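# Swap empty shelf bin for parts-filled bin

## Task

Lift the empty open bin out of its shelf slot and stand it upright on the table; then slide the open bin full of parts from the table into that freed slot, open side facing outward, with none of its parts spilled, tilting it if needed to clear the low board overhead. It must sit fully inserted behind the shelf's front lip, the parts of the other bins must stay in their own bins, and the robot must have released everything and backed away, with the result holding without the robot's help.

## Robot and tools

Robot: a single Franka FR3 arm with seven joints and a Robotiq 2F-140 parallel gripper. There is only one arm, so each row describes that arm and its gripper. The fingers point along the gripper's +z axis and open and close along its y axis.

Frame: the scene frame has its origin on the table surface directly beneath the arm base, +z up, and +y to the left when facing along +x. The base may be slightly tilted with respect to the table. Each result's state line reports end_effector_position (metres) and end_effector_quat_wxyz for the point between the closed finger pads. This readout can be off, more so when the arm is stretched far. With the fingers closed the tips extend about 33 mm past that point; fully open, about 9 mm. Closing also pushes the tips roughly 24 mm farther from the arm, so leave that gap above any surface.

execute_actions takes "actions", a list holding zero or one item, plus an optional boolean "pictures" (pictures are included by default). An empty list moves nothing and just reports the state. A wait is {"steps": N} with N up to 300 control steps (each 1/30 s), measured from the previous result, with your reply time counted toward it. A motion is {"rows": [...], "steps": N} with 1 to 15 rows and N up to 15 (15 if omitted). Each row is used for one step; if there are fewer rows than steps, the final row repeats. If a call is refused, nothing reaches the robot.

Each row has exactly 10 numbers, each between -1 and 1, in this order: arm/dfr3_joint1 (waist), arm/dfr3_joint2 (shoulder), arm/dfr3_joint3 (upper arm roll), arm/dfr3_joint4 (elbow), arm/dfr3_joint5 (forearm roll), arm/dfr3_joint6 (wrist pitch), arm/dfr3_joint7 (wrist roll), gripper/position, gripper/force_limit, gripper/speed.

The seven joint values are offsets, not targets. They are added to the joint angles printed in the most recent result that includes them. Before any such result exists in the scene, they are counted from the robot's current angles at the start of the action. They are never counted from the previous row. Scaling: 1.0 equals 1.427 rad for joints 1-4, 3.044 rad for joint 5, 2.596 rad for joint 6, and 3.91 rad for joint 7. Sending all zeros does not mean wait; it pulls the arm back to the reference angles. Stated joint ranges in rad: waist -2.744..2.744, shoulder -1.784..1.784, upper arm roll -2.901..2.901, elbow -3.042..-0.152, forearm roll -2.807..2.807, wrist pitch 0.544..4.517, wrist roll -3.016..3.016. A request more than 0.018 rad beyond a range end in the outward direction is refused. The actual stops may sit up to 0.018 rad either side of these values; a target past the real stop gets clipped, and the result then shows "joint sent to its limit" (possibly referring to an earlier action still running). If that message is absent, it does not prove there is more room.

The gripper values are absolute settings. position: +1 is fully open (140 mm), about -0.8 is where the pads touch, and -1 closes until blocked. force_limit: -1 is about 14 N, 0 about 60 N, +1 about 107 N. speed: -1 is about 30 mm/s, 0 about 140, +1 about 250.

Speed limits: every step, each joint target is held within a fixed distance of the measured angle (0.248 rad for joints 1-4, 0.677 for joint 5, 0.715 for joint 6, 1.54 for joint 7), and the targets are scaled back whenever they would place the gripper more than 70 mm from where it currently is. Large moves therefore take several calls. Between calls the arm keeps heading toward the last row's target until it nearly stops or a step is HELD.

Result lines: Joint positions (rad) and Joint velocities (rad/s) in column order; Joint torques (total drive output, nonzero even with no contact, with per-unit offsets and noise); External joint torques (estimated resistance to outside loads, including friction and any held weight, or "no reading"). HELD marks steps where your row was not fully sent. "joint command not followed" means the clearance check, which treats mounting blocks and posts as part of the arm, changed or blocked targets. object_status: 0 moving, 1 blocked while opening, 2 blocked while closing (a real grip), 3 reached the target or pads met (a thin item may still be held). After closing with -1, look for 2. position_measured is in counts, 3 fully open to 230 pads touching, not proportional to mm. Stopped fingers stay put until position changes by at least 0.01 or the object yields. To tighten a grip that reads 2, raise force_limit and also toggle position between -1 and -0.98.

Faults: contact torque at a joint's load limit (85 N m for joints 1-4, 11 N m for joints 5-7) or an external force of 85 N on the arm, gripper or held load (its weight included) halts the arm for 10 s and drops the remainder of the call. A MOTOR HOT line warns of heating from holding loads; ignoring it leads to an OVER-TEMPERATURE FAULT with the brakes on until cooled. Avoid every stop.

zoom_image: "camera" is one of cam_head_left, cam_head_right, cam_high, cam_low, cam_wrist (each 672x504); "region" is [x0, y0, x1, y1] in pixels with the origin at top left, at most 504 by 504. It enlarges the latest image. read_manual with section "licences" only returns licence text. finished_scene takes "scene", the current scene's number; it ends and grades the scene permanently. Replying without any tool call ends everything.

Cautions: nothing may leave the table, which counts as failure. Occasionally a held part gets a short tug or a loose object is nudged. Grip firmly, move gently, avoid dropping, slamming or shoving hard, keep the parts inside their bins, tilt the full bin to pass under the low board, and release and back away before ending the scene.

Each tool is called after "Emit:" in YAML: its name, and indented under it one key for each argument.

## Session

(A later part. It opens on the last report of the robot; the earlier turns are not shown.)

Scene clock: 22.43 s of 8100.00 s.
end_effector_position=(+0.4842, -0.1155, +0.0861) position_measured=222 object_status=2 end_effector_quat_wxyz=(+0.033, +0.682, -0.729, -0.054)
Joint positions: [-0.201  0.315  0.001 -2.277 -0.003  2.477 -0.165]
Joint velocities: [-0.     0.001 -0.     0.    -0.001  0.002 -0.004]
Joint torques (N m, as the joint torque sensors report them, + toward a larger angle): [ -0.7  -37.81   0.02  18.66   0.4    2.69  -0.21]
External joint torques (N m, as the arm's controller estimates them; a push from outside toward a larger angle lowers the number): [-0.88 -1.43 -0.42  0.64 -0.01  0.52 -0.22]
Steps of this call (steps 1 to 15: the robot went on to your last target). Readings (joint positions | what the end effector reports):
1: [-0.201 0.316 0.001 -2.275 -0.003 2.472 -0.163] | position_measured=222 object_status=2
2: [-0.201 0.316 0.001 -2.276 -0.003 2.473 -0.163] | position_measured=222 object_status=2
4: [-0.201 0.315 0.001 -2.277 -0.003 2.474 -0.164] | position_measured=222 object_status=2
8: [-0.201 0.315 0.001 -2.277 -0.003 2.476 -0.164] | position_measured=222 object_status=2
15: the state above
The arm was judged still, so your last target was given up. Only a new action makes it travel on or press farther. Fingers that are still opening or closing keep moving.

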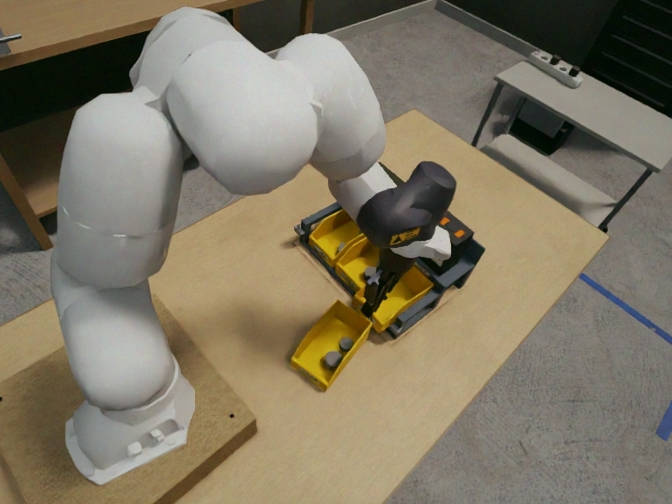

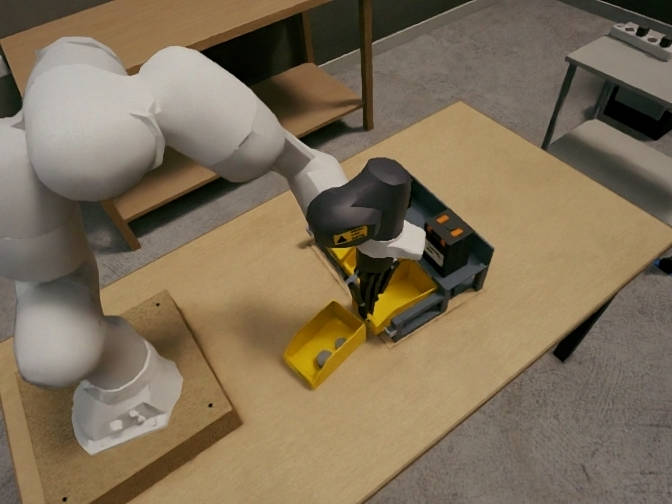

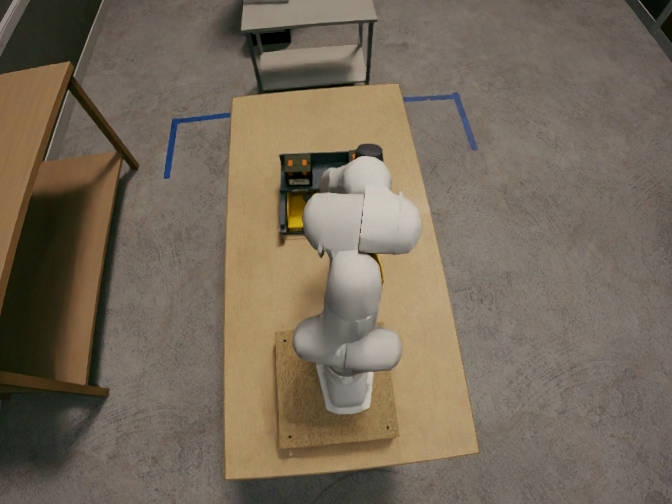

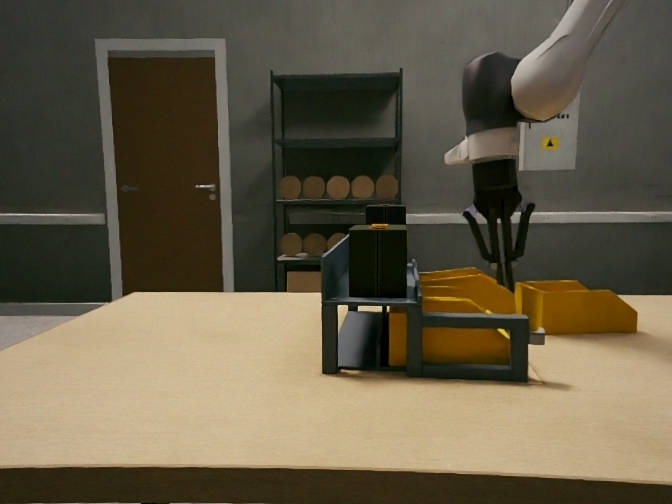

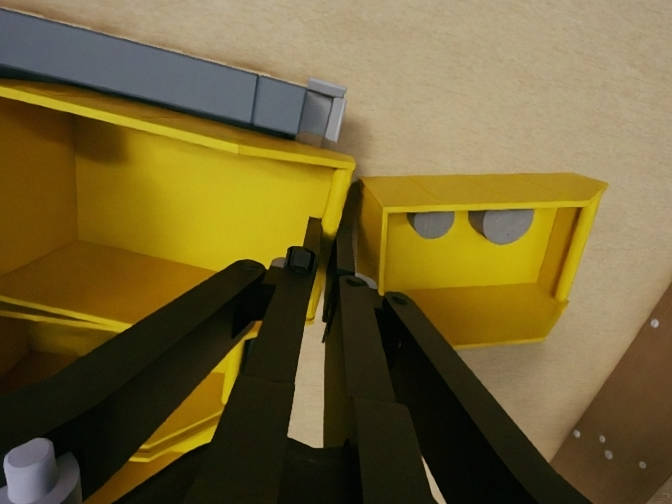

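Emit:
execute_actions:
  actions:
    - {"rows":[[-0.001,-0.005,0,-0.006,0,0.003,0,-1,0.6,-0.5],[-0.002,-0.011,0,-0.013,0,0.003,0,-1,0.6,-0.5]],"steps":12}
  pictures: false

Emit:
execute_actions:
  actions:
    - {"rows":[[0,-0.004,0,0,0,-0.008,0,-1,0.6,-0.5],[0,-0.008,0,0,0,-0.011,0,-1,0.6,-0.5],[0,-0.012,0,0,0,-0.013,0,-1,0.6,-0.5],[0,-0.016,0,0,0,-0.015,0,-1,0.6,-0.5],[0,-0.02,0,0,0,-0.017,0,-1,0.6,-0.5],[0,-0.024,0,0,0,-0.019,0,-1,0.6,-0.5],[0,-0.028,0,0,0,-0.021,0,-1,0.6,-0.5],[0,-0.032,0,0,0,-0.022,0,-1,0.6,-0.5],[0,-0.036,0,0,0,-0.022,0,-1,0.6,-0.5],[0,-0.04,0,0,0,-0.022,0,-1,0.6,-0.5]],"steps":15}
  pictures: false

Emit:
execute_actions:
  actions:
    - {"steps":10}

Scene clock: 25.67 s of 8100.00 s.
end_effector_position=(+0.4788, -0.1149, +0.0866) position_measured=222 object_status=2 end_effector_quat_wxyz=(+0.034, +0.682, -0.729, -0.055)
Joint positions: [-0.202  0.303  0.001 -2.295 -0.003  2.48  -0.166]
Joint velocities: [ 0.    -0.    -0.    -0.002  0.001  0.003 -0.001]
Joint torques (N m, as the joint torque sensors report them, + toward a larger angle): [ -0.29 -37.4   -0.33  19.03   0.45   2.72  -0.1 ]
External joint torques (N m, as the arm's controller estimates them; a push from outside toward a larger angle lowers the number): [-0.39 -1.49 -0.69  1.07  0.04  0.55 -0.11]
Steps of this call (steps 1 to 85: nothing new was sent; steps 86 to 97: all 12 steps of this action). Readings (joint positions | what the end effector reports):
86: [-0.201 0.314 0.001 -2.279 -0.003 2.478 -0.166] | position_measured=222 object_status=2
87: [-0.201 0.312 0.001 -2.283 -0.003 2.479 -0.166] | position_measured=222 object_status=2
89: [-0.202 0.307 0.001 -2.290 -0.003 2.479 -0.166] | position_measured=222 object_status=2
93: [-0.202 0.304 0.001 -2.294 -0.003 2.480 -0.166] | position_measured=222 object_status=2
97: the state above

Scene clock: 26.17 s of 8100.00 s.
end_effector_position=(+0.4774, -0.1147, +0.1091) position_measured=222 object_status=2 end_effector_quat_wxyz=(+0.035, +0.682, -0.729, -0.056)
Joint positions: [-0.202  0.251  0.001 -2.296 -0.003  2.426 -0.166]
Joint velocities: [-0.001 -0.014  0.001  0.     0.001 -0.021 -0.003]
Joint torques (N m, as the joint torque sensors report them, + toward a larger angle): [  0.61 -35.68  -0.94  20.7    0.4    2.47  -0.04]
External joint torques (N m, as the arm's controller estimates them; a push from outside toward a larger angle lowers the number): [ 0.37 -1.28 -1.38  2.36 -0.05  0.46 -0.04]
Steps of this call (steps 1 to 15: all 15 steps of this action). Readings (joint positions | what the end effector reports):
1: [-0.202 0.303 0.001 -2.295 -0.003 2.478 -0.166] | position_measured=222 object_status=2
2: [-0.202 0.302 0.001 -2.295 -0.003 2.473 -0.166] | position_measured=222 object_status=2
4: [-0.202 0.296 0.001 -2.295 -0.003 2.464 -0.166] | position_measured=222 object_status=2
8: [-0.202 0.275 0.001 -2.295 -0.003 2.445 -0.166] | position_measured=222 object_status=2
15: the state above

Scene clock: 26.50 s of 8100.00 s.
end_effector_position=(+0.4773, -0.1147, +0.1096) position_measured=222 object_status=2 end_effector_quat_wxyz=(+0.035, +0.682, -0.729, -0.056)
Joint positions: [-0.202  0.25   0.001 -2.296 -0.003  2.425 -0.166]
Joint velocities: [ 0.001 -0.002 -0.001  0.001  0.    -0.001  0.002]
Joint torques (N m, as the joint torque sensors report them, + toward a larger angle): [  0.25 -36.16   0.04  20.79   0.38   2.17  -0.04]
External joint torques (N m, as the arm's controller estimates them; a push from outside toward a larger angle lowers the number): [ 0.01 -0.94 -0.4   2.01 -0.06  0.   -0.04]
Steps of this call (steps 1 to 10: the robot went on to your last target). Readings (joint positions | what the end effector reports):
1: [-0.202 0.251 0.001 -2.296 -0.003 2.426 -0.166] | position_measured=222 object_status=2
2: [-0.202 0.251 0.001 -2.296 -0.003 2.426 -0.166] | position_measured=222 object_status=2
4: [-0.202 0.250 0.001 -2.296 -0.003 2.425 -0.166] | position_measured=222 object_status=2
8: [-0.202 0.250 0.001 -2.296 -0.003 2.425 -0.166] | position_measured=222 object_status=2
10: the state above

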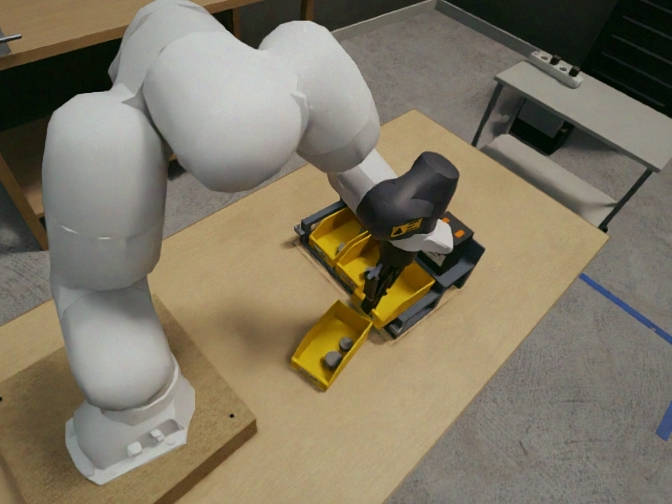

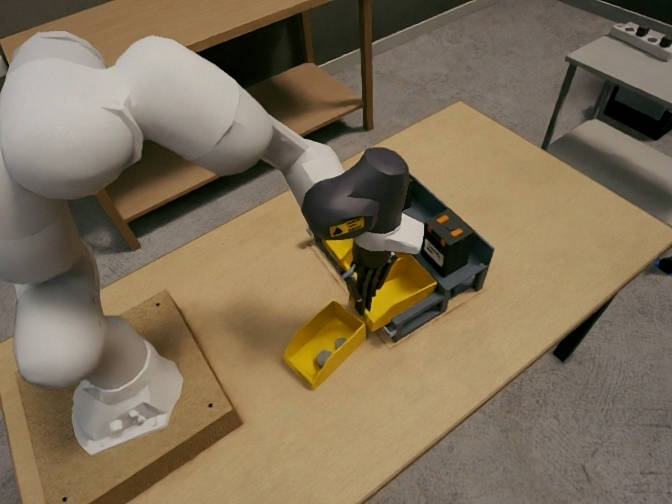

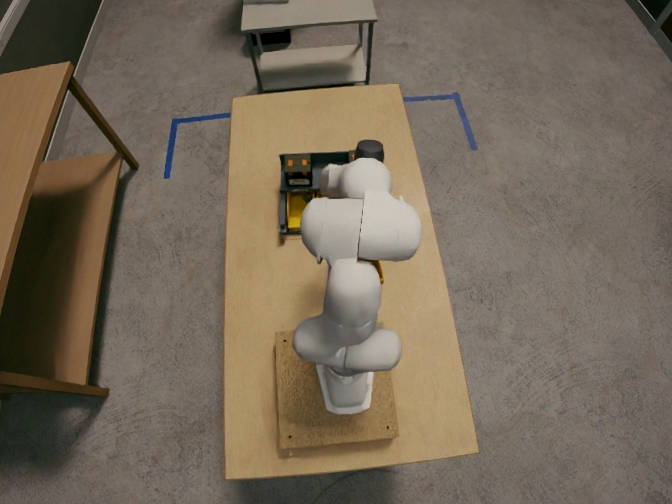

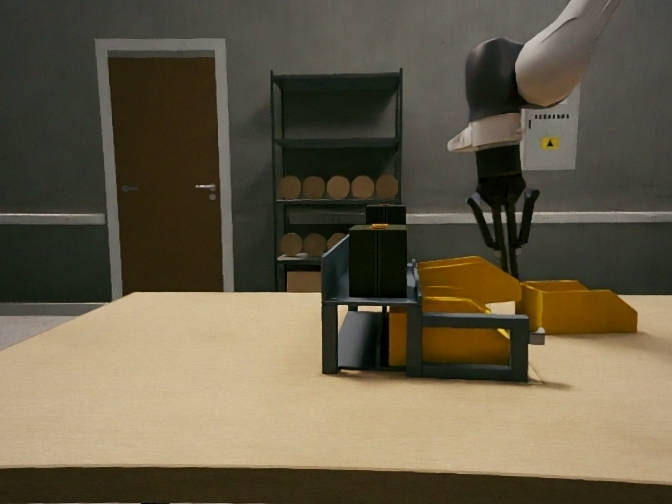

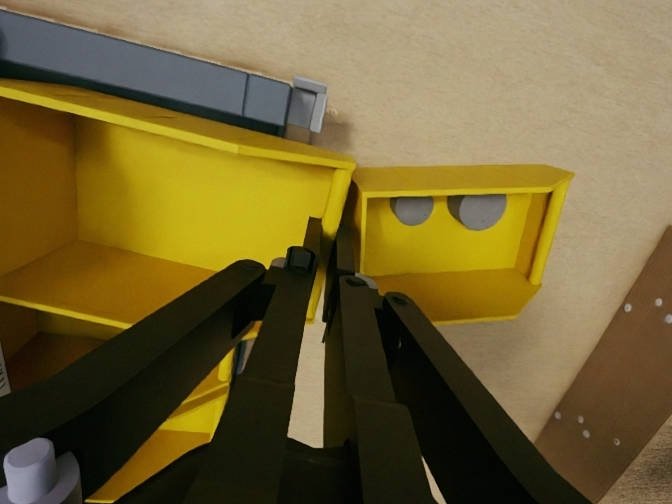

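Emit:
execute_actions:
  actions:
    - {"rows":[[0,-0.015,0,0,0,-0.02,0,-1,0.6,-0.5],[0,-0.03,0,0,0,-0.03,0,-1,0.6,-0.5],[0,-0.045,0,0,0,-0.04,0,-1,0.6,-0.5],[0,-0.06,0,0,0,-0.048,0,-1,0.6,-0.5],[0,-0.08,0,0,0,-0.054,0,-1,0.6,-0.5],[0,-0.099,0,0,0,-0.054,0,-1,0.6,-0.5]],"steps":15}
  pictures: false

Emit:
execute_actions:
  actions:
    - {"rows":[[0.387,-0.311,0,-0.427,0,0.108,0.123,-1,0.6,-0.5]],"steps":15}
  pictures: false

Emit:
execute_actions:
  actions:
    - {"steps":40}
  pictures: false

Scene clock: 30.37 s of 8100.00 s.
end_effector_position=(+0.4767, -0.1150, +0.1729) position_measured=222 object_status=2 end_effector_quat_wxyz=(+0.031, +0.682, -0.729, -0.050)
Joint positions: [-0.202  0.109  0.001 -2.294 -0.003  2.297 -0.166]
Joint velocities: [-0.    -0.    -0.    -0.01  -0.    -0.071 -0.001]
Joint torques (N m, as the joint torque sensors report them, + toward a larger angle): [ -0.52 -30.82  -0.27  21.63   0.6    2.11  -0.11]
External joint torques (N m, as the arm's controller estimates them; a push from outside toward a larger angle lowers the number): [-0.75  1.94 -0.59  0.69  0.06 -0.16 -0.12]
Steps of this call (steps 1 to 15: the robot went on to your last target; steps 16 to 90: nothing new was sent; then 0.37 s passed at rest; steps 91 to 105: all 15 steps of this action). Readings (joint positions | what the end effector reports):
91: [-0.202 0.248 0.001 -2.296 -0.003 2.417 -0.166] | position_measured=222 object_status=2
92: [-0.202 0.241 0.001 -2.297 -0.003 2.405 -0.166] | position_measured=222 object_status=2
94: [-0.202 0.214 0.001 -2.299 -0.003 2.375 -0.166] | position_measured=222 object_status=2
98: [-0.202 0.133 0.001 -2.297 -0.003 2.326 -0.166] | position_measured=222 object_status=2
105: the state above

Scene clock: 30.87 s of 8100.00 s.
end_effector_position=(+0.3223, +0.1005, +0.1540) position_measured=222 object_status=2 end_effector_quat_wxyz=(+0.014, +0.761, -0.649, -0.012)
Joint positions: [ 0.333 -0.317  0.008 -2.88  -0.002  2.533  0.15 ]
Joint velocities: [ 0.258 -0.115 -0.012 -0.404  0.002  0.189  0.524]
Joint torques (N m, as the joint torque sensors report them, + toward a larger angle): [ -1.55 -19.38  -5.14  25.73   0.29   4.48   0.3 ]
External joint torques (N m, as the arm's controller estimates them; a push from outside toward a larger angle lowers the number): [ 1.52 -1.54 -1.58  0.31 -0.55  0.99  0.32]
Steps of this call (steps 1 to 15: all 15 steps of this action). Readings (joint positions | what the end effector reports):
1: [-0.180 0.087 -0.013 -2.326 -0.002 2.322 -0.143] | position_measured=222 object_status=2
2: [-0.147 0.049 -0.018 -2.370 -0.002 2.344 -0.119] | position_measured=222 object_status=2
4: [-0.067 -0.030 -0.015 -2.452 -0.002 2.386 -0.073] | position_measured=222 object_status=2
8: [0.115 -0.197 -0.004 -2.623 -0.002 2.455 0.009] | position_measured=222 object_status=2
15: the state above

Scene clock: 32.20 s of 8100.00 s.
end_effector_position=(+0.3244, +0.1052, +0.1540) position_measured=222 object_status=2 end_effector_quat_wxyz=(-0.000, +0.711, -0.703, -0.005)
Joint positions: [ 0.348 -0.331  0.002 -2.903 -0.002  2.573  0.308]
Joint velocities: [ 0.002  0.    -0.    -0.001 -0.001 -0.     0.005]
Joint torques (N m, as the joint torque sensors report them, + toward a larger angle): [  0.64 -16.79  -1.26  18.88   0.41   3.15   0.21]
External joint torques (N m, as the arm's controller estimates them; a push from outside toward a larger angle lowers the number): [ 0.49 -1.67 -1.15  0.16 -0.01  0.69  0.21]
Steps of this call (steps 1 to 40: the robot went on to your last target). Readings (joint positions | what the end effector reports):
1: [0.339 -0.321 0.007 -2.890 -0.002 2.539 0.167] | position_measured=222 object_status=2
2: [0.343 -0.324 0.006 -2.896 -0.002 2.544 0.181] | position_measured=222 object_status=2
4: [0.346 -0.327 0.004 -2.901 -0.002 2.553 0.207] | position_measured=222 object_status=2
8: [0.348 -0.331 0.002 -2.902 -0.002 2.564 0.243] | position_measured=222 object_status=2
40: the state above

Emit:
execute_actions:
  actions: []

Scene clock: 39.57 s of 8100.00 s.
end_effector_position=(+0.3244, +0.1052, +0.1540) position_measured=222 object_status=2 end_effector_quat_wxyz=(-0.000, +0.710, -0.704, -0.005)
Joint positions: [ 0.348 -0.331  0.002 -2.903 -0.002  2.574  0.31 ]
Joint velocities: [ 0.    -0.     0.    -0.001  0.001  0.001  0.   ]
Joint torques (N m, as the joint torque sensors report them, + toward a larger angle): [  1.05 -16.41  -0.76  18.76   0.35   3.16   0.2 ]
External joint torques (N m, as the arm's controller estimates them; a push from outside toward a larger angle lowers the number): [ 0.86 -1.35 -0.7   0.08 -0.07  0.7   0.2 ]
Steps of this call (steps 1 to 15: the robot went on to your last target; steps 16 to 90: nothing new was sent; then 4.37 s passed at rest). Readings (joint positions | what the end effector reports):
1: [0.348 -0.331 0.002 -2.903 -0.002 2.573 0.308] | position_measured=222 object_status=2
2: [0.348 -0.331 0.002 -2.903 -0.002 2.574 0.308] | position_measured=222 object_status=2
4: [0.348 -0.331 0.002 -2.903 -0.002 2.574 0.308] | position_measured=222 object_status=2
8: [0.348 -0.331 0.002 -2.903 -0.002 2.574 0.309] | position_measured=222 object_status=2
90: the state above
The arm was judged still, so your last target was given up. Only a new action makes it travel on or press farther. Fingers that are still opening or closing keep moving.

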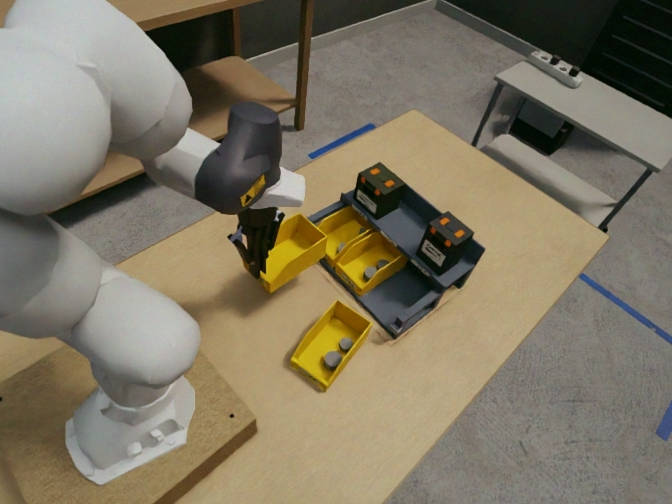

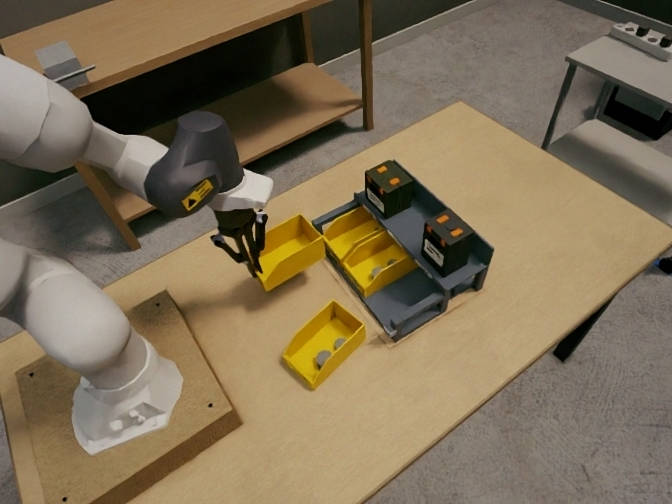

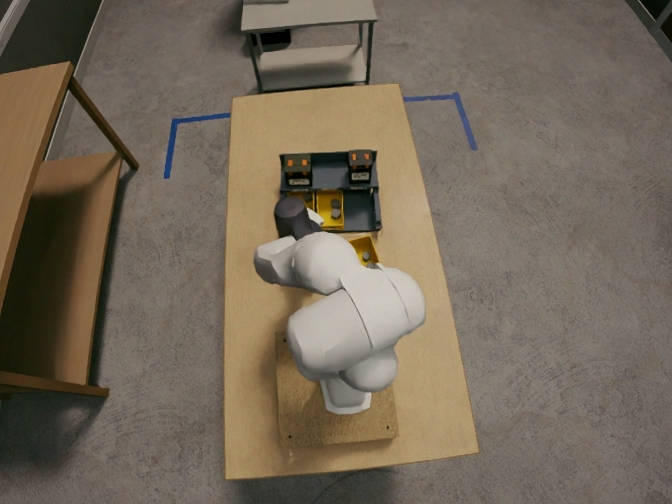

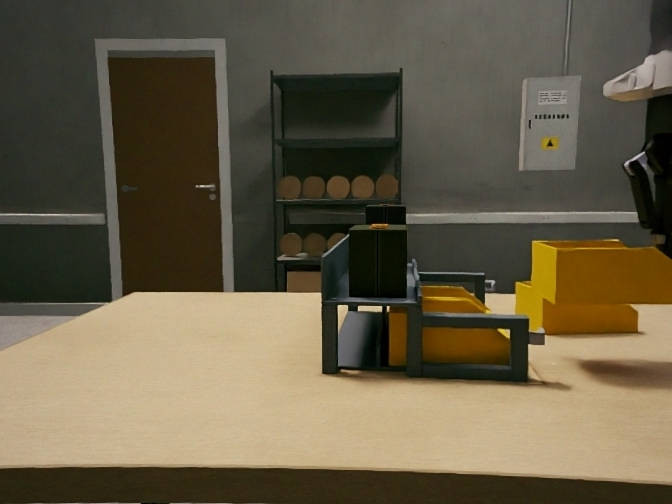

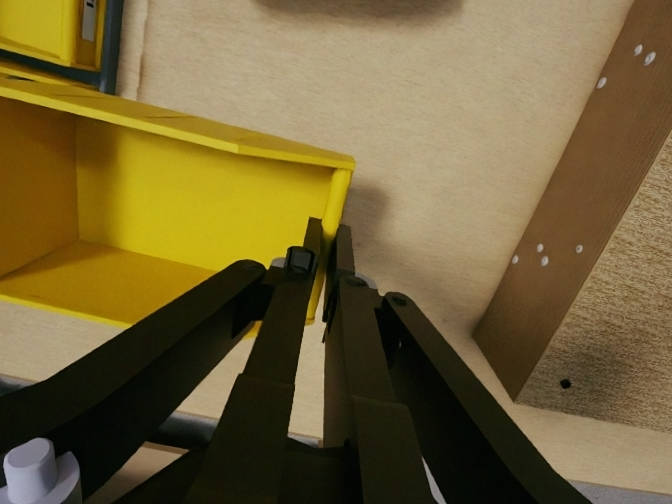

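Emit:
execute_actions:
  actions:
    - {"rows":[[0,0.03,0,0,0,0.03,0,-1,0.6,0],[0,0.06,0,0,0,0.05,0,-1,0.6,0],[0,0.09,0,0,0,0.07,0,-1,0.6,0],[0,0.12,0,0,0,0.09,0,-1,0.6,0],[0,0.15,0,0,0,0.105,0,-1,0.6,0],[0,0.18,0,0,0,0.12,0,-1,0.6,0],[0,0.2,0,0,0,0.13,0,-1,0.6,0],[0,0.22,0,0,0,0.138,0,-1,0.6,0],[0,0.235,0,0,0,0.142,0,-1,0.6,0],[0,0.245,0,0,0,0.144,0,-1,0.6,0],[0,0.253,0,0,0,0.144,0,-1,0.6,0],[0,0.259,0,0,0,0.144,0,-1,0.6,0],[0,0.263,0,0,0,0.145,0,-1,0.6,0]]}
  pictures: false

Emit:
execute_actions:
  actions:
    - {"steps":20}

Scene clock: 42.83 s of 8100.00 s.
end_effector_position=(+0.3118, +0.1026, +0.0575) position_measured=222 object_status=2 end_effector_quat_wxyz=(+0.016, +0.710, -0.704, -0.014)
Joint positions: [ 0.348  0.035  0.002 -2.904 -0.002  2.904  0.31 ]
Joint velocities: [-0.001  0.125  0.001  0.     0.     0.253  0.003]
Joint torques (N m, as the joint torque sensors report them, + toward a larger angle): [  0.77 -21.92  -0.44  13.87   0.17   3.26  -0.09]
External joint torques (N m, as the arm's controller estimates them; a push from outside toward a larger angle lowers the number): [ 0.49  2.14 -0.75  0.15  0.06  0.64 -0.1 ]
Steps of this call (steps 1 to 83: nothing new was sent; steps 84 to 98: all 15 steps of this action). Readings (joint positions | what the end effector reports):
84: [0.348 -0.325 0.002 -2.902 -0.002 2.585 0.310] | position_measured=222 object_status=2
85: [0.348 -0.307 0.002 -2.901 -0.002 2.605 0.310] | position_measured=222 object_status=2
87: [0.348 -0.246 0.002 -2.900 -0.002 2.662 0.310] | position_measured=222 object_status=2
91: [0.348 -0.092 0.002 -2.901 -0.002 2.788 0.310] | position_measured=222 object_status=2
98: the state above

Scene clock: 43.50 s of 8100.00 s.
end_effector_position=(+0.3219, +0.1060, +0.0584) position_measured=222 object_status=2 end_effector_quat_wxyz=(+0.001, +0.710, -0.704, -0.006)
Joint positions: [ 0.348  0.042  0.002 -2.904 -0.002  2.945  0.31 ]
Joint velocities: [ 0.002 -0.001 -0.001 -0.     0.     0.005  0.   ]
Joint torques (N m, as the joint torque sensors report them, + toward a larger angle): [  0.38 -20.16  -1.    13.99   0.06   3.11  -0.11]
External joint torques (N m, as the arm's controller estimates them; a push from outside toward a larger angle lowers the number): [ 0.14  1.54 -1.28  1.76 -0.07  0.64 -0.11]
Steps of this call (steps 1 to 20: the robot went on to your last target). Readings (joint positions | what the end effector reports):
1: [0.348 0.038 0.002 -2.904 -0.002 2.911 0.310] | position_measured=222 object_status=2
2: [0.348 0.040 0.002 -2.904 -0.002 2.918 0.310] | position_measured=222 object_status=2
4: [0.348 0.041 0.002 -2.904 -0.002 2.927 0.310] | position_measured=222 object_status=2
8: [0.348 0.042 0.002 -2.904 -0.002 2.938 0.310] | position_measured=222 object_status=2
20: the state above

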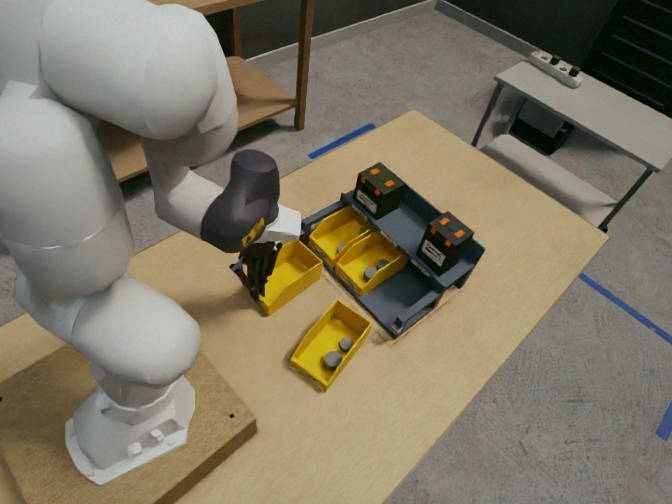

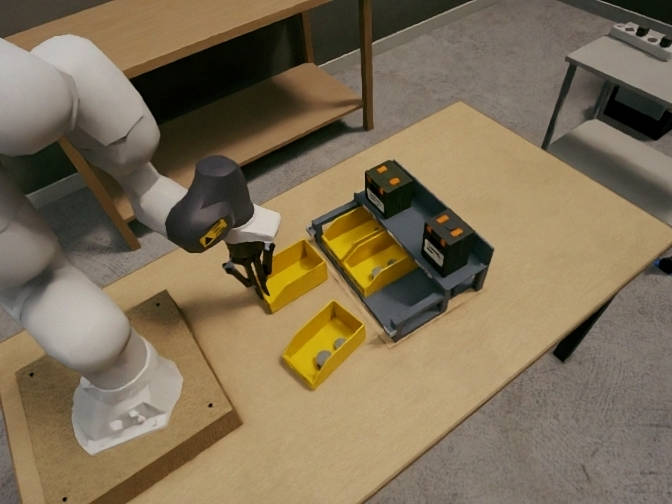

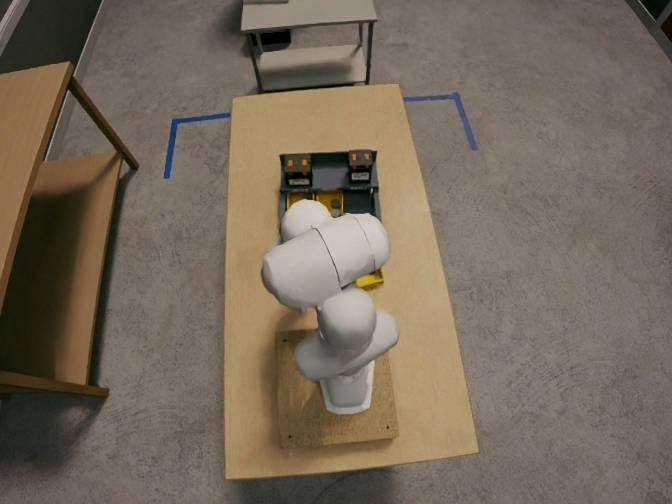

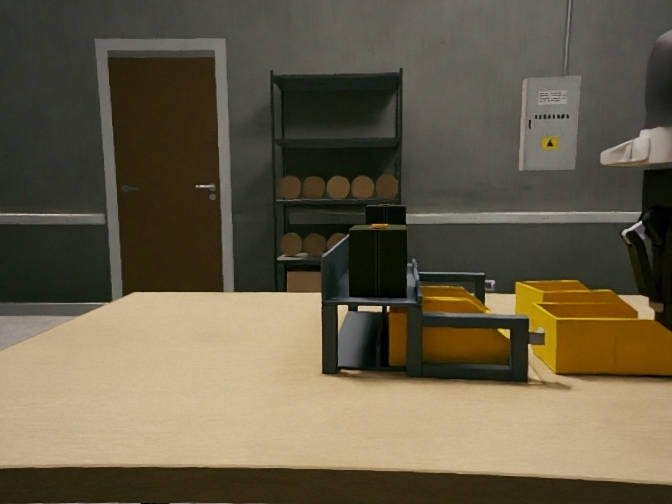

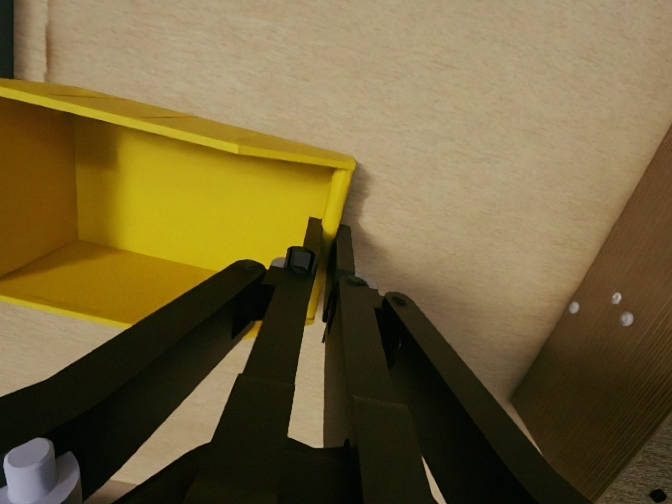

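Emit:
execute_actions:
  actions:
    - {"rows":[[0,0.004,0,0,0,0.002,0,-1,0.6,0],[0,0.006,0,0,0,0.003,0,-1,0.6,0],[0,0.006,0,0,0,0.003,0,-1,0.6,0],[0,0.006,0,0,0,0.003,0,-0.4,0.6,0]],"steps":13}
  pictures: false

Emit:
execute_actions:
  actions:
    - {"rows":[[0,-0.02,0,0,0,-0.03,0,-0.4,0.6,0],[0,-0.05,0,0,0,-0.05,0,-0.4,0.6,0],[0,-0.08,0,0,0,-0.07,0,-0.4,0.6,0],[0,-0.11,0,0,0,-0.085,0,-0.4,0.6,0],[0,-0.14,0,0,0,-0.1,0,-0.4,0.6,0],[0,-0.17,0,0,0,-0.11,0,-0.4,0.6,0],[0,-0.19,0,0,0,-0.118,0,-0.4,0.6,0],[0,-0.215,0,0,0,-0.118,0,-0.4,0.6,0]],"steps":13}
  pictures: false

Emit:
execute_actions:
  actions:
    - {"rows":[[-0.04,0,0,0,0,-0.01,-0.05,-0.3,0.6,0],[-0.09,0,0,0,0,-0.01,-0.1,-0.3,0.6,0],[-0.15,0,0,0,0,-0.01,-0.15,-0.3,0.6,0],[-0.21,0,0,0,0,-0.01,-0.2,-0.3,0.6,0],[-0.27,0,0,0,0,-0.01,-0.2345,-0.3,0.6,0],[-0.33,0,0,0,0,-0.01,-0.2345,-0.3,0.6,0],[-0.39,0,0,0,0,-0.01,-0.2345,-0.3,0.6,0],[-0.44,0,0,0,0,-0.01,-0.2345,-0.3,0.6,0],[-0.48,0,0,0,0,-0.01,-0.2345,-0.3,0.6,0],[-0.505,0,0,0,0,-0.01,-0.2345,-0.3,0.6,0]]}
  pictures: false

Emit:
execute_actions:
  actions:
    - {"steps":25}

Scene clock: 48.70 s of 8100.00 s.
end_effector_position=(+0.3212, +0.1058, +0.0568) position_measured=179 object_status=0 end_effector_quat_wxyz=(+0.001, +0.710, -0.704, -0.006)
Joint positions: [ 0.348  0.048  0.002 -2.904 -0.002  2.95   0.31 ]
Joint velocities: [ 0.    -0.    -0.001  0.     0.001  0.003  0.001]
Joint torques (N m, as the joint torque sensors report them, + toward a larger angle): [  0.8  -19.42  -0.38  13.44   0.08   2.98  -0.04]
External joint torques (N m, as the arm's controller estimates them; a push from outside toward a larger angle lowers the number): [ 0.62  2.35 -0.6   1.29 -0.05  0.51 -0.04]
Steps of this call (steps 1 to 15: the robot went on to your last target; steps 16 to 90: nothing new was sent; then 1.77 s passed at rest; steps 91 to 103: all 13 steps of this action). Readings (joint positions | what the end effector reports):
91: [0.348 0.043 0.002 -2.904 -0.002 2.946 0.310] | position_measured=222 object_status=2
92: [0.348 0.044 0.002 -2.904 -0.002 2.947 0.310] | position_measured=222 object_status=2
94: [0.348 0.047 0.002 -2.904 -0.002 2.947 0.310] | position_measured=222 object_status=0
98: [0.348 0.048 0.002 -2.904 -0.002 2.949 0.310] | position_measured=194 object_status=0
103: the state above

Scene clock: 49.13 s of 8100.00 s.
end_effector_position=(+0.3391, +0.1104, +0.1381) position_measured=179 object_status=3 end_effector_quat_wxyz=(-0.017, +0.710, -0.704, +0.004)
Joint positions: [ 0.348 -0.253  0.002 -2.901 -0.002  2.689  0.31 ]
Joint velocities: [-0.    -0.076  0.    -0.001  0.001 -0.249 -0.002]
Joint torques (N m, as the joint torque sensors report them, + toward a larger angle): [  0.81 -15.44  -0.55  15.98   0.33   2.11  -0.05]
External joint torques (N m, as the arm's controller estimates them; a push from outside toward a larger angle lowers the number): [ 0.64 -0.52 -0.5  -0.52 -0.04 -0.32 -0.05]
Steps of this call (steps 1 to 13: all 13 steps of this action). Readings (joint positions | what the end effector reports):
1: [0.348 0.044 0.002 -2.904 -0.002 2.939 0.310] | position_measured=179 object_status=0
2: [0.348 0.030 0.002 -2.905 -0.002 2.918 0.310] | position_measured=179 object_status=0
4: [0.348 -0.025 0.002 -2.907 -0.002 2.863 0.310] | position_measured=179 object_status=3
8: [0.348 -0.177 0.002 -2.905 -0.002 2.753 0.310] | position_measured=179 object_status=3
13: the state above

Scene clock: 49.63 s of 8100.00 s.
end_effector_position=(+0.3251, -0.1331, +0.1351) position_measured=167 object_status=3 end_effector_quat_wxyz=(-0.004, +0.691, -0.723, +0.004)
Joint positions: [-0.35  -0.254 -0.005 -2.9   -0.002  2.668 -0.343]
Joint velocities: [-0.312  0.001  0.012 -0.    -0.    -0.017 -0.857]
Joint torques (N m, as the joint torque sensors report them, + toward a larger angle): [  2.1  -15.99   2.53  17.6    0.31   2.28  -0.63]
External joint torques (N m, as the arm's controller estimates them; a push from outside toward a larger angle lowers the number): [-1.34  0.95 -0.77  0.22  0.36 -0.25 -0.63]
Steps of this call (steps 1 to 15: all 15 steps of this action). Readings (joint positions | what the end effector reports):
1: [0.337 -0.254 0.005 -2.901 -0.003 2.684 0.293] | position_measured=179 object_status=0
2: [0.308 -0.254 0.009 -2.901 -0.003 2.680 0.258] | position_measured=173 object_status=0
4: [0.204 -0.254 0.011 -2.901 -0.004 2.676 0.145] | position_measured=167 object_status=0
8: [-0.043 -0.254 0.005 -2.900 -0.003 2.672 -0.073] | position_measured=167 object_status=0
15: the state above

Scene clock: 50.47 s of 8100.00 s.
end_effector_position=(+0.3221, -0.1378, +0.1348) position_measured=167 object_status=3 end_effector_quat_wxyz=(-0.002, +0.769, -0.639, +0.003)
Joint positions: [-0.37  -0.254  0.    -2.9   -0.002  2.665 -0.585]
Joint velocities: [ 0.001 -0.001  0.002  0.001  0.    -0.001 -0.055]
Joint torques (N m, as the joint torque sensors report them, + toward a larger angle): [  0.04 -15.56   0.13  17.37   0.36   2.3   -0.32]
External joint torques (N m, as the arm's controller estimates them; a push from outside toward a larger angle lowers the number): [-0.07  1.4   0.25 -0.29 -0.02 -0.26 -0.32]
Steps of this call (steps 1 to 25: the robot went on to your last target). Readings (joint positions | what the end effector reports):
1: [-0.358 -0.254 -0.005 -2.900 -0.002 2.668 -0.370] | position_measured=167 object_status=3
2: [-0.363 -0.254 -0.004 -2.900 -0.002 2.667 -0.394] | position_measured=167 object_status=3
4: [-0.368 -0.254 -0.002 -2.900 -0.002 2.666 -0.434] | position_measured=167 object_status=3
8: [-0.370 -0.254 -0.000 -2.900 -0.002 2.666 -0.494] | position_measured=167 object_status=3
25: the state above

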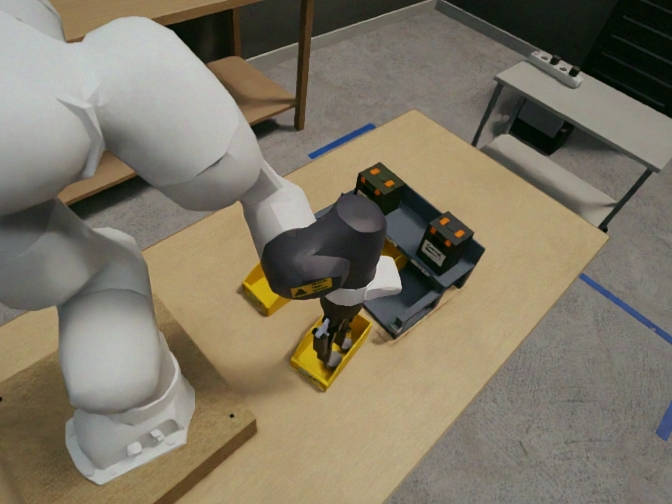

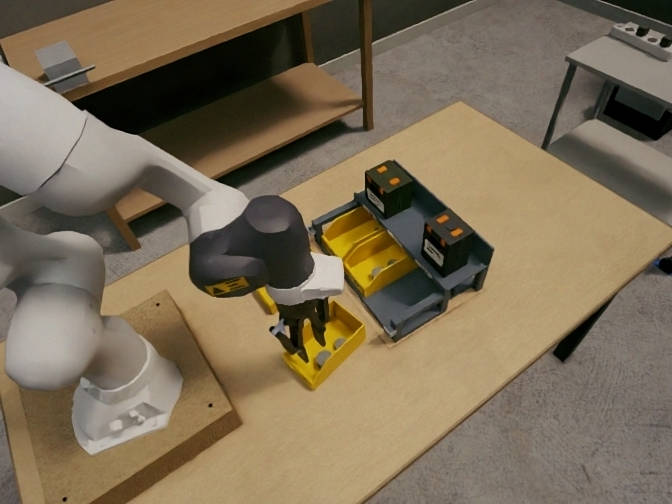

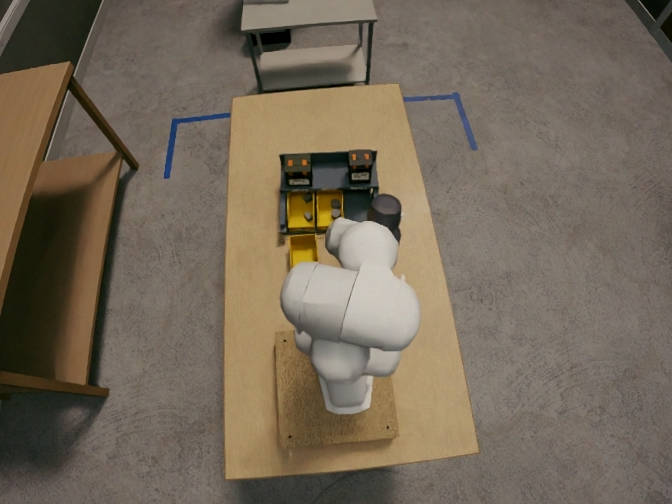

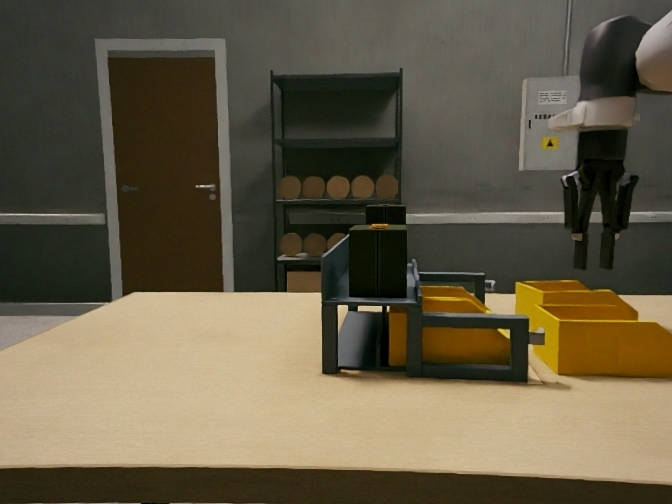

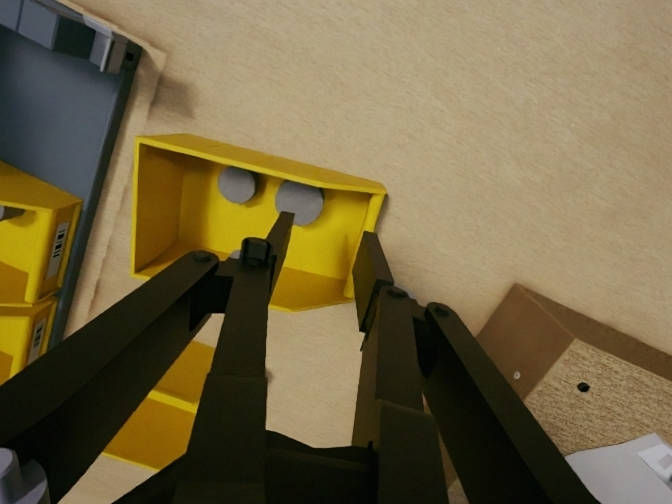

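Emit:
execute_actions:
  actions:
    - {"rows":[[0.004,0,0,-0.02,0,0.02,0,-0.3,0.6,0],[0.008,0.005,0,-0.04,0,0.035,0,-0.3,0.6,0],[0.012,0.01,0,-0.06,0,0.046,0,-0.3,0.6,0],[0.016,0.0225,0,-0.0745,0,0.047,0,-0.3,0.6,0]]}
  pictures: false

Emit:
execute_actions:
  actions:
    - {"steps":12}

Scene clock: 55.47 s of 8100.00 s.
end_effector_position=(+0.2875, -0.1158, +0.1013) position_measured=167 object_status=3 end_effector_quat_wxyz=(+0.001, +0.778, -0.628, -0.008)
Joint positions: [-0.349 -0.223  0.    -3.004 -0.002  2.776 -0.593]
Joint velocities: [ 0.002 -0.    -0.    -0.001  0.001  0.051  0.007]
Joint torques (N m, as the joint torque sensors report them, + toward a larger angle): [  1.2  -14.08  -1.14  14.76   0.22   2.9    0.12]
External joint torques (N m, as the arm's controller estimates them; a push from outside toward a larger angle lowers the number): [ 1.09  1.42 -1.05 -0.34 -0.06  0.46  0.12]
Steps of this call (steps 1 to 30: the robot went on to your last target; steps 31 to 90: nothing new was sent; then 1.50 s passed at rest; steps 91 to 105: all 15 steps of this action). Readings (joint positions | what the end effector reports):
91: [-0.370 -0.254 0.000 -2.904 -0.002 2.673 -0.601] | position_measured=167 object_status=3
92: [-0.368 -0.254 0.000 -2.916 -0.002 2.688 -0.600] | position_measured=167 object_status=3
94: [-0.360 -0.248 0.000 -2.954 -0.002 2.721 -0.598] | position_measured=167 object_status=3
98: [-0.351 -0.224 0.000 -2.999 -0.002 2.752 -0.595] | position_measured=167 object_status=3
105: the state above

Scene clock: 55.87 s of 8100.00 s.
end_effector_position=(+0.2897, -0.1166, +0.1019) position_measured=167 object_status=3 end_effector_quat_wxyz=(-0.000, +0.778, -0.629, -0.005)
Joint positions: [-0.349 -0.223  0.    -3.004 -0.002  2.784 -0.591]
Joint velocities: [-0.    -0.     0.    -0.    -0.001  0.004  0.002]
Joint torques (N m, as the joint torque sensors report them, + toward a larger angle): [  1.81 -13.67  -0.82  15.53   0.21   3.01   0.18]
External joint torques (N m, as the arm's controller estimates them; a push from outside toward a larger angle lowers the number): [ 1.76  1.93 -0.67  0.33 -0.06  0.53  0.18]
Steps of this call (steps 1 to 12: the robot went on to your last target). Readings (joint positions | what the end effector reports):
1: [-0.349 -0.223 0.000 -3.004 -0.002 2.778 -0.593] | position_measured=167 object_status=3
2: [-0.349 -0.223 0.000 -3.004 -0.002 2.779 -0.592] | position_measured=167 object_status=3
4: [-0.349 -0.223 0.000 -3.004 -0.002 2.781 -0.592] | position_measured=167 object_status=3
8: [-0.349 -0.223 0.000 -3.004 -0.002 2.783 -0.591] | position_measured=167 object_status=3
12: the state above

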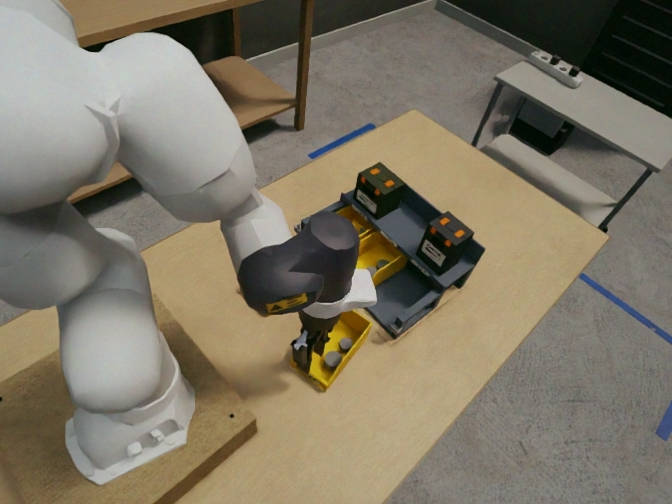

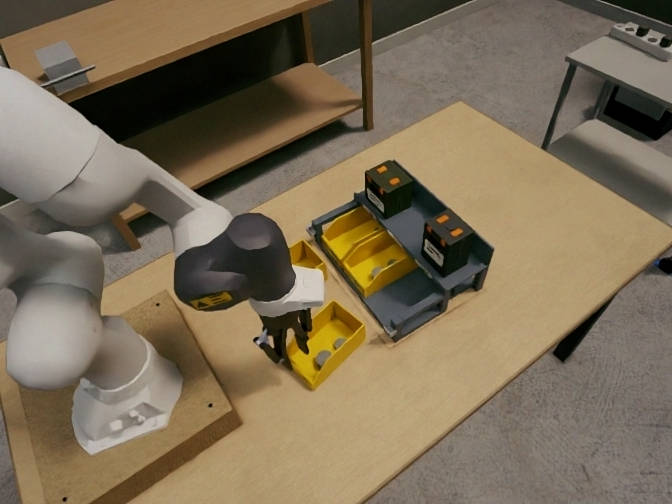

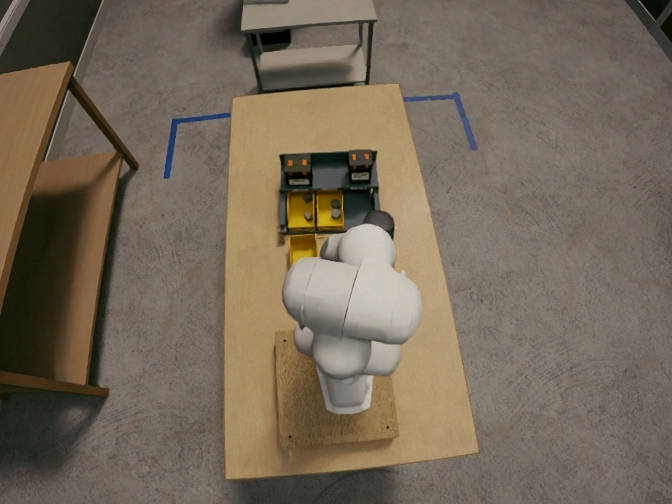

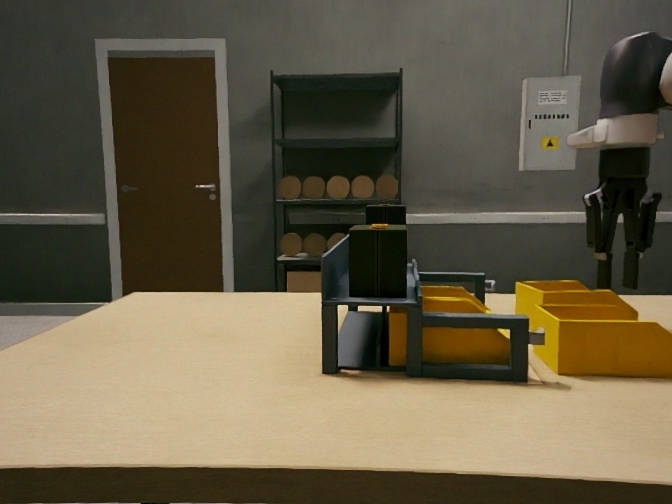

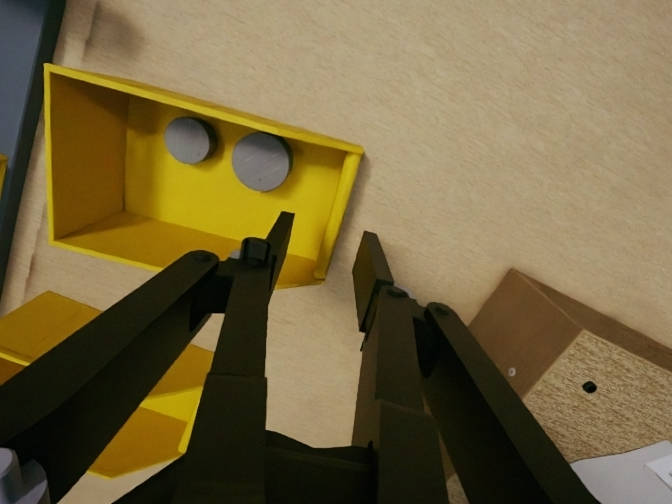

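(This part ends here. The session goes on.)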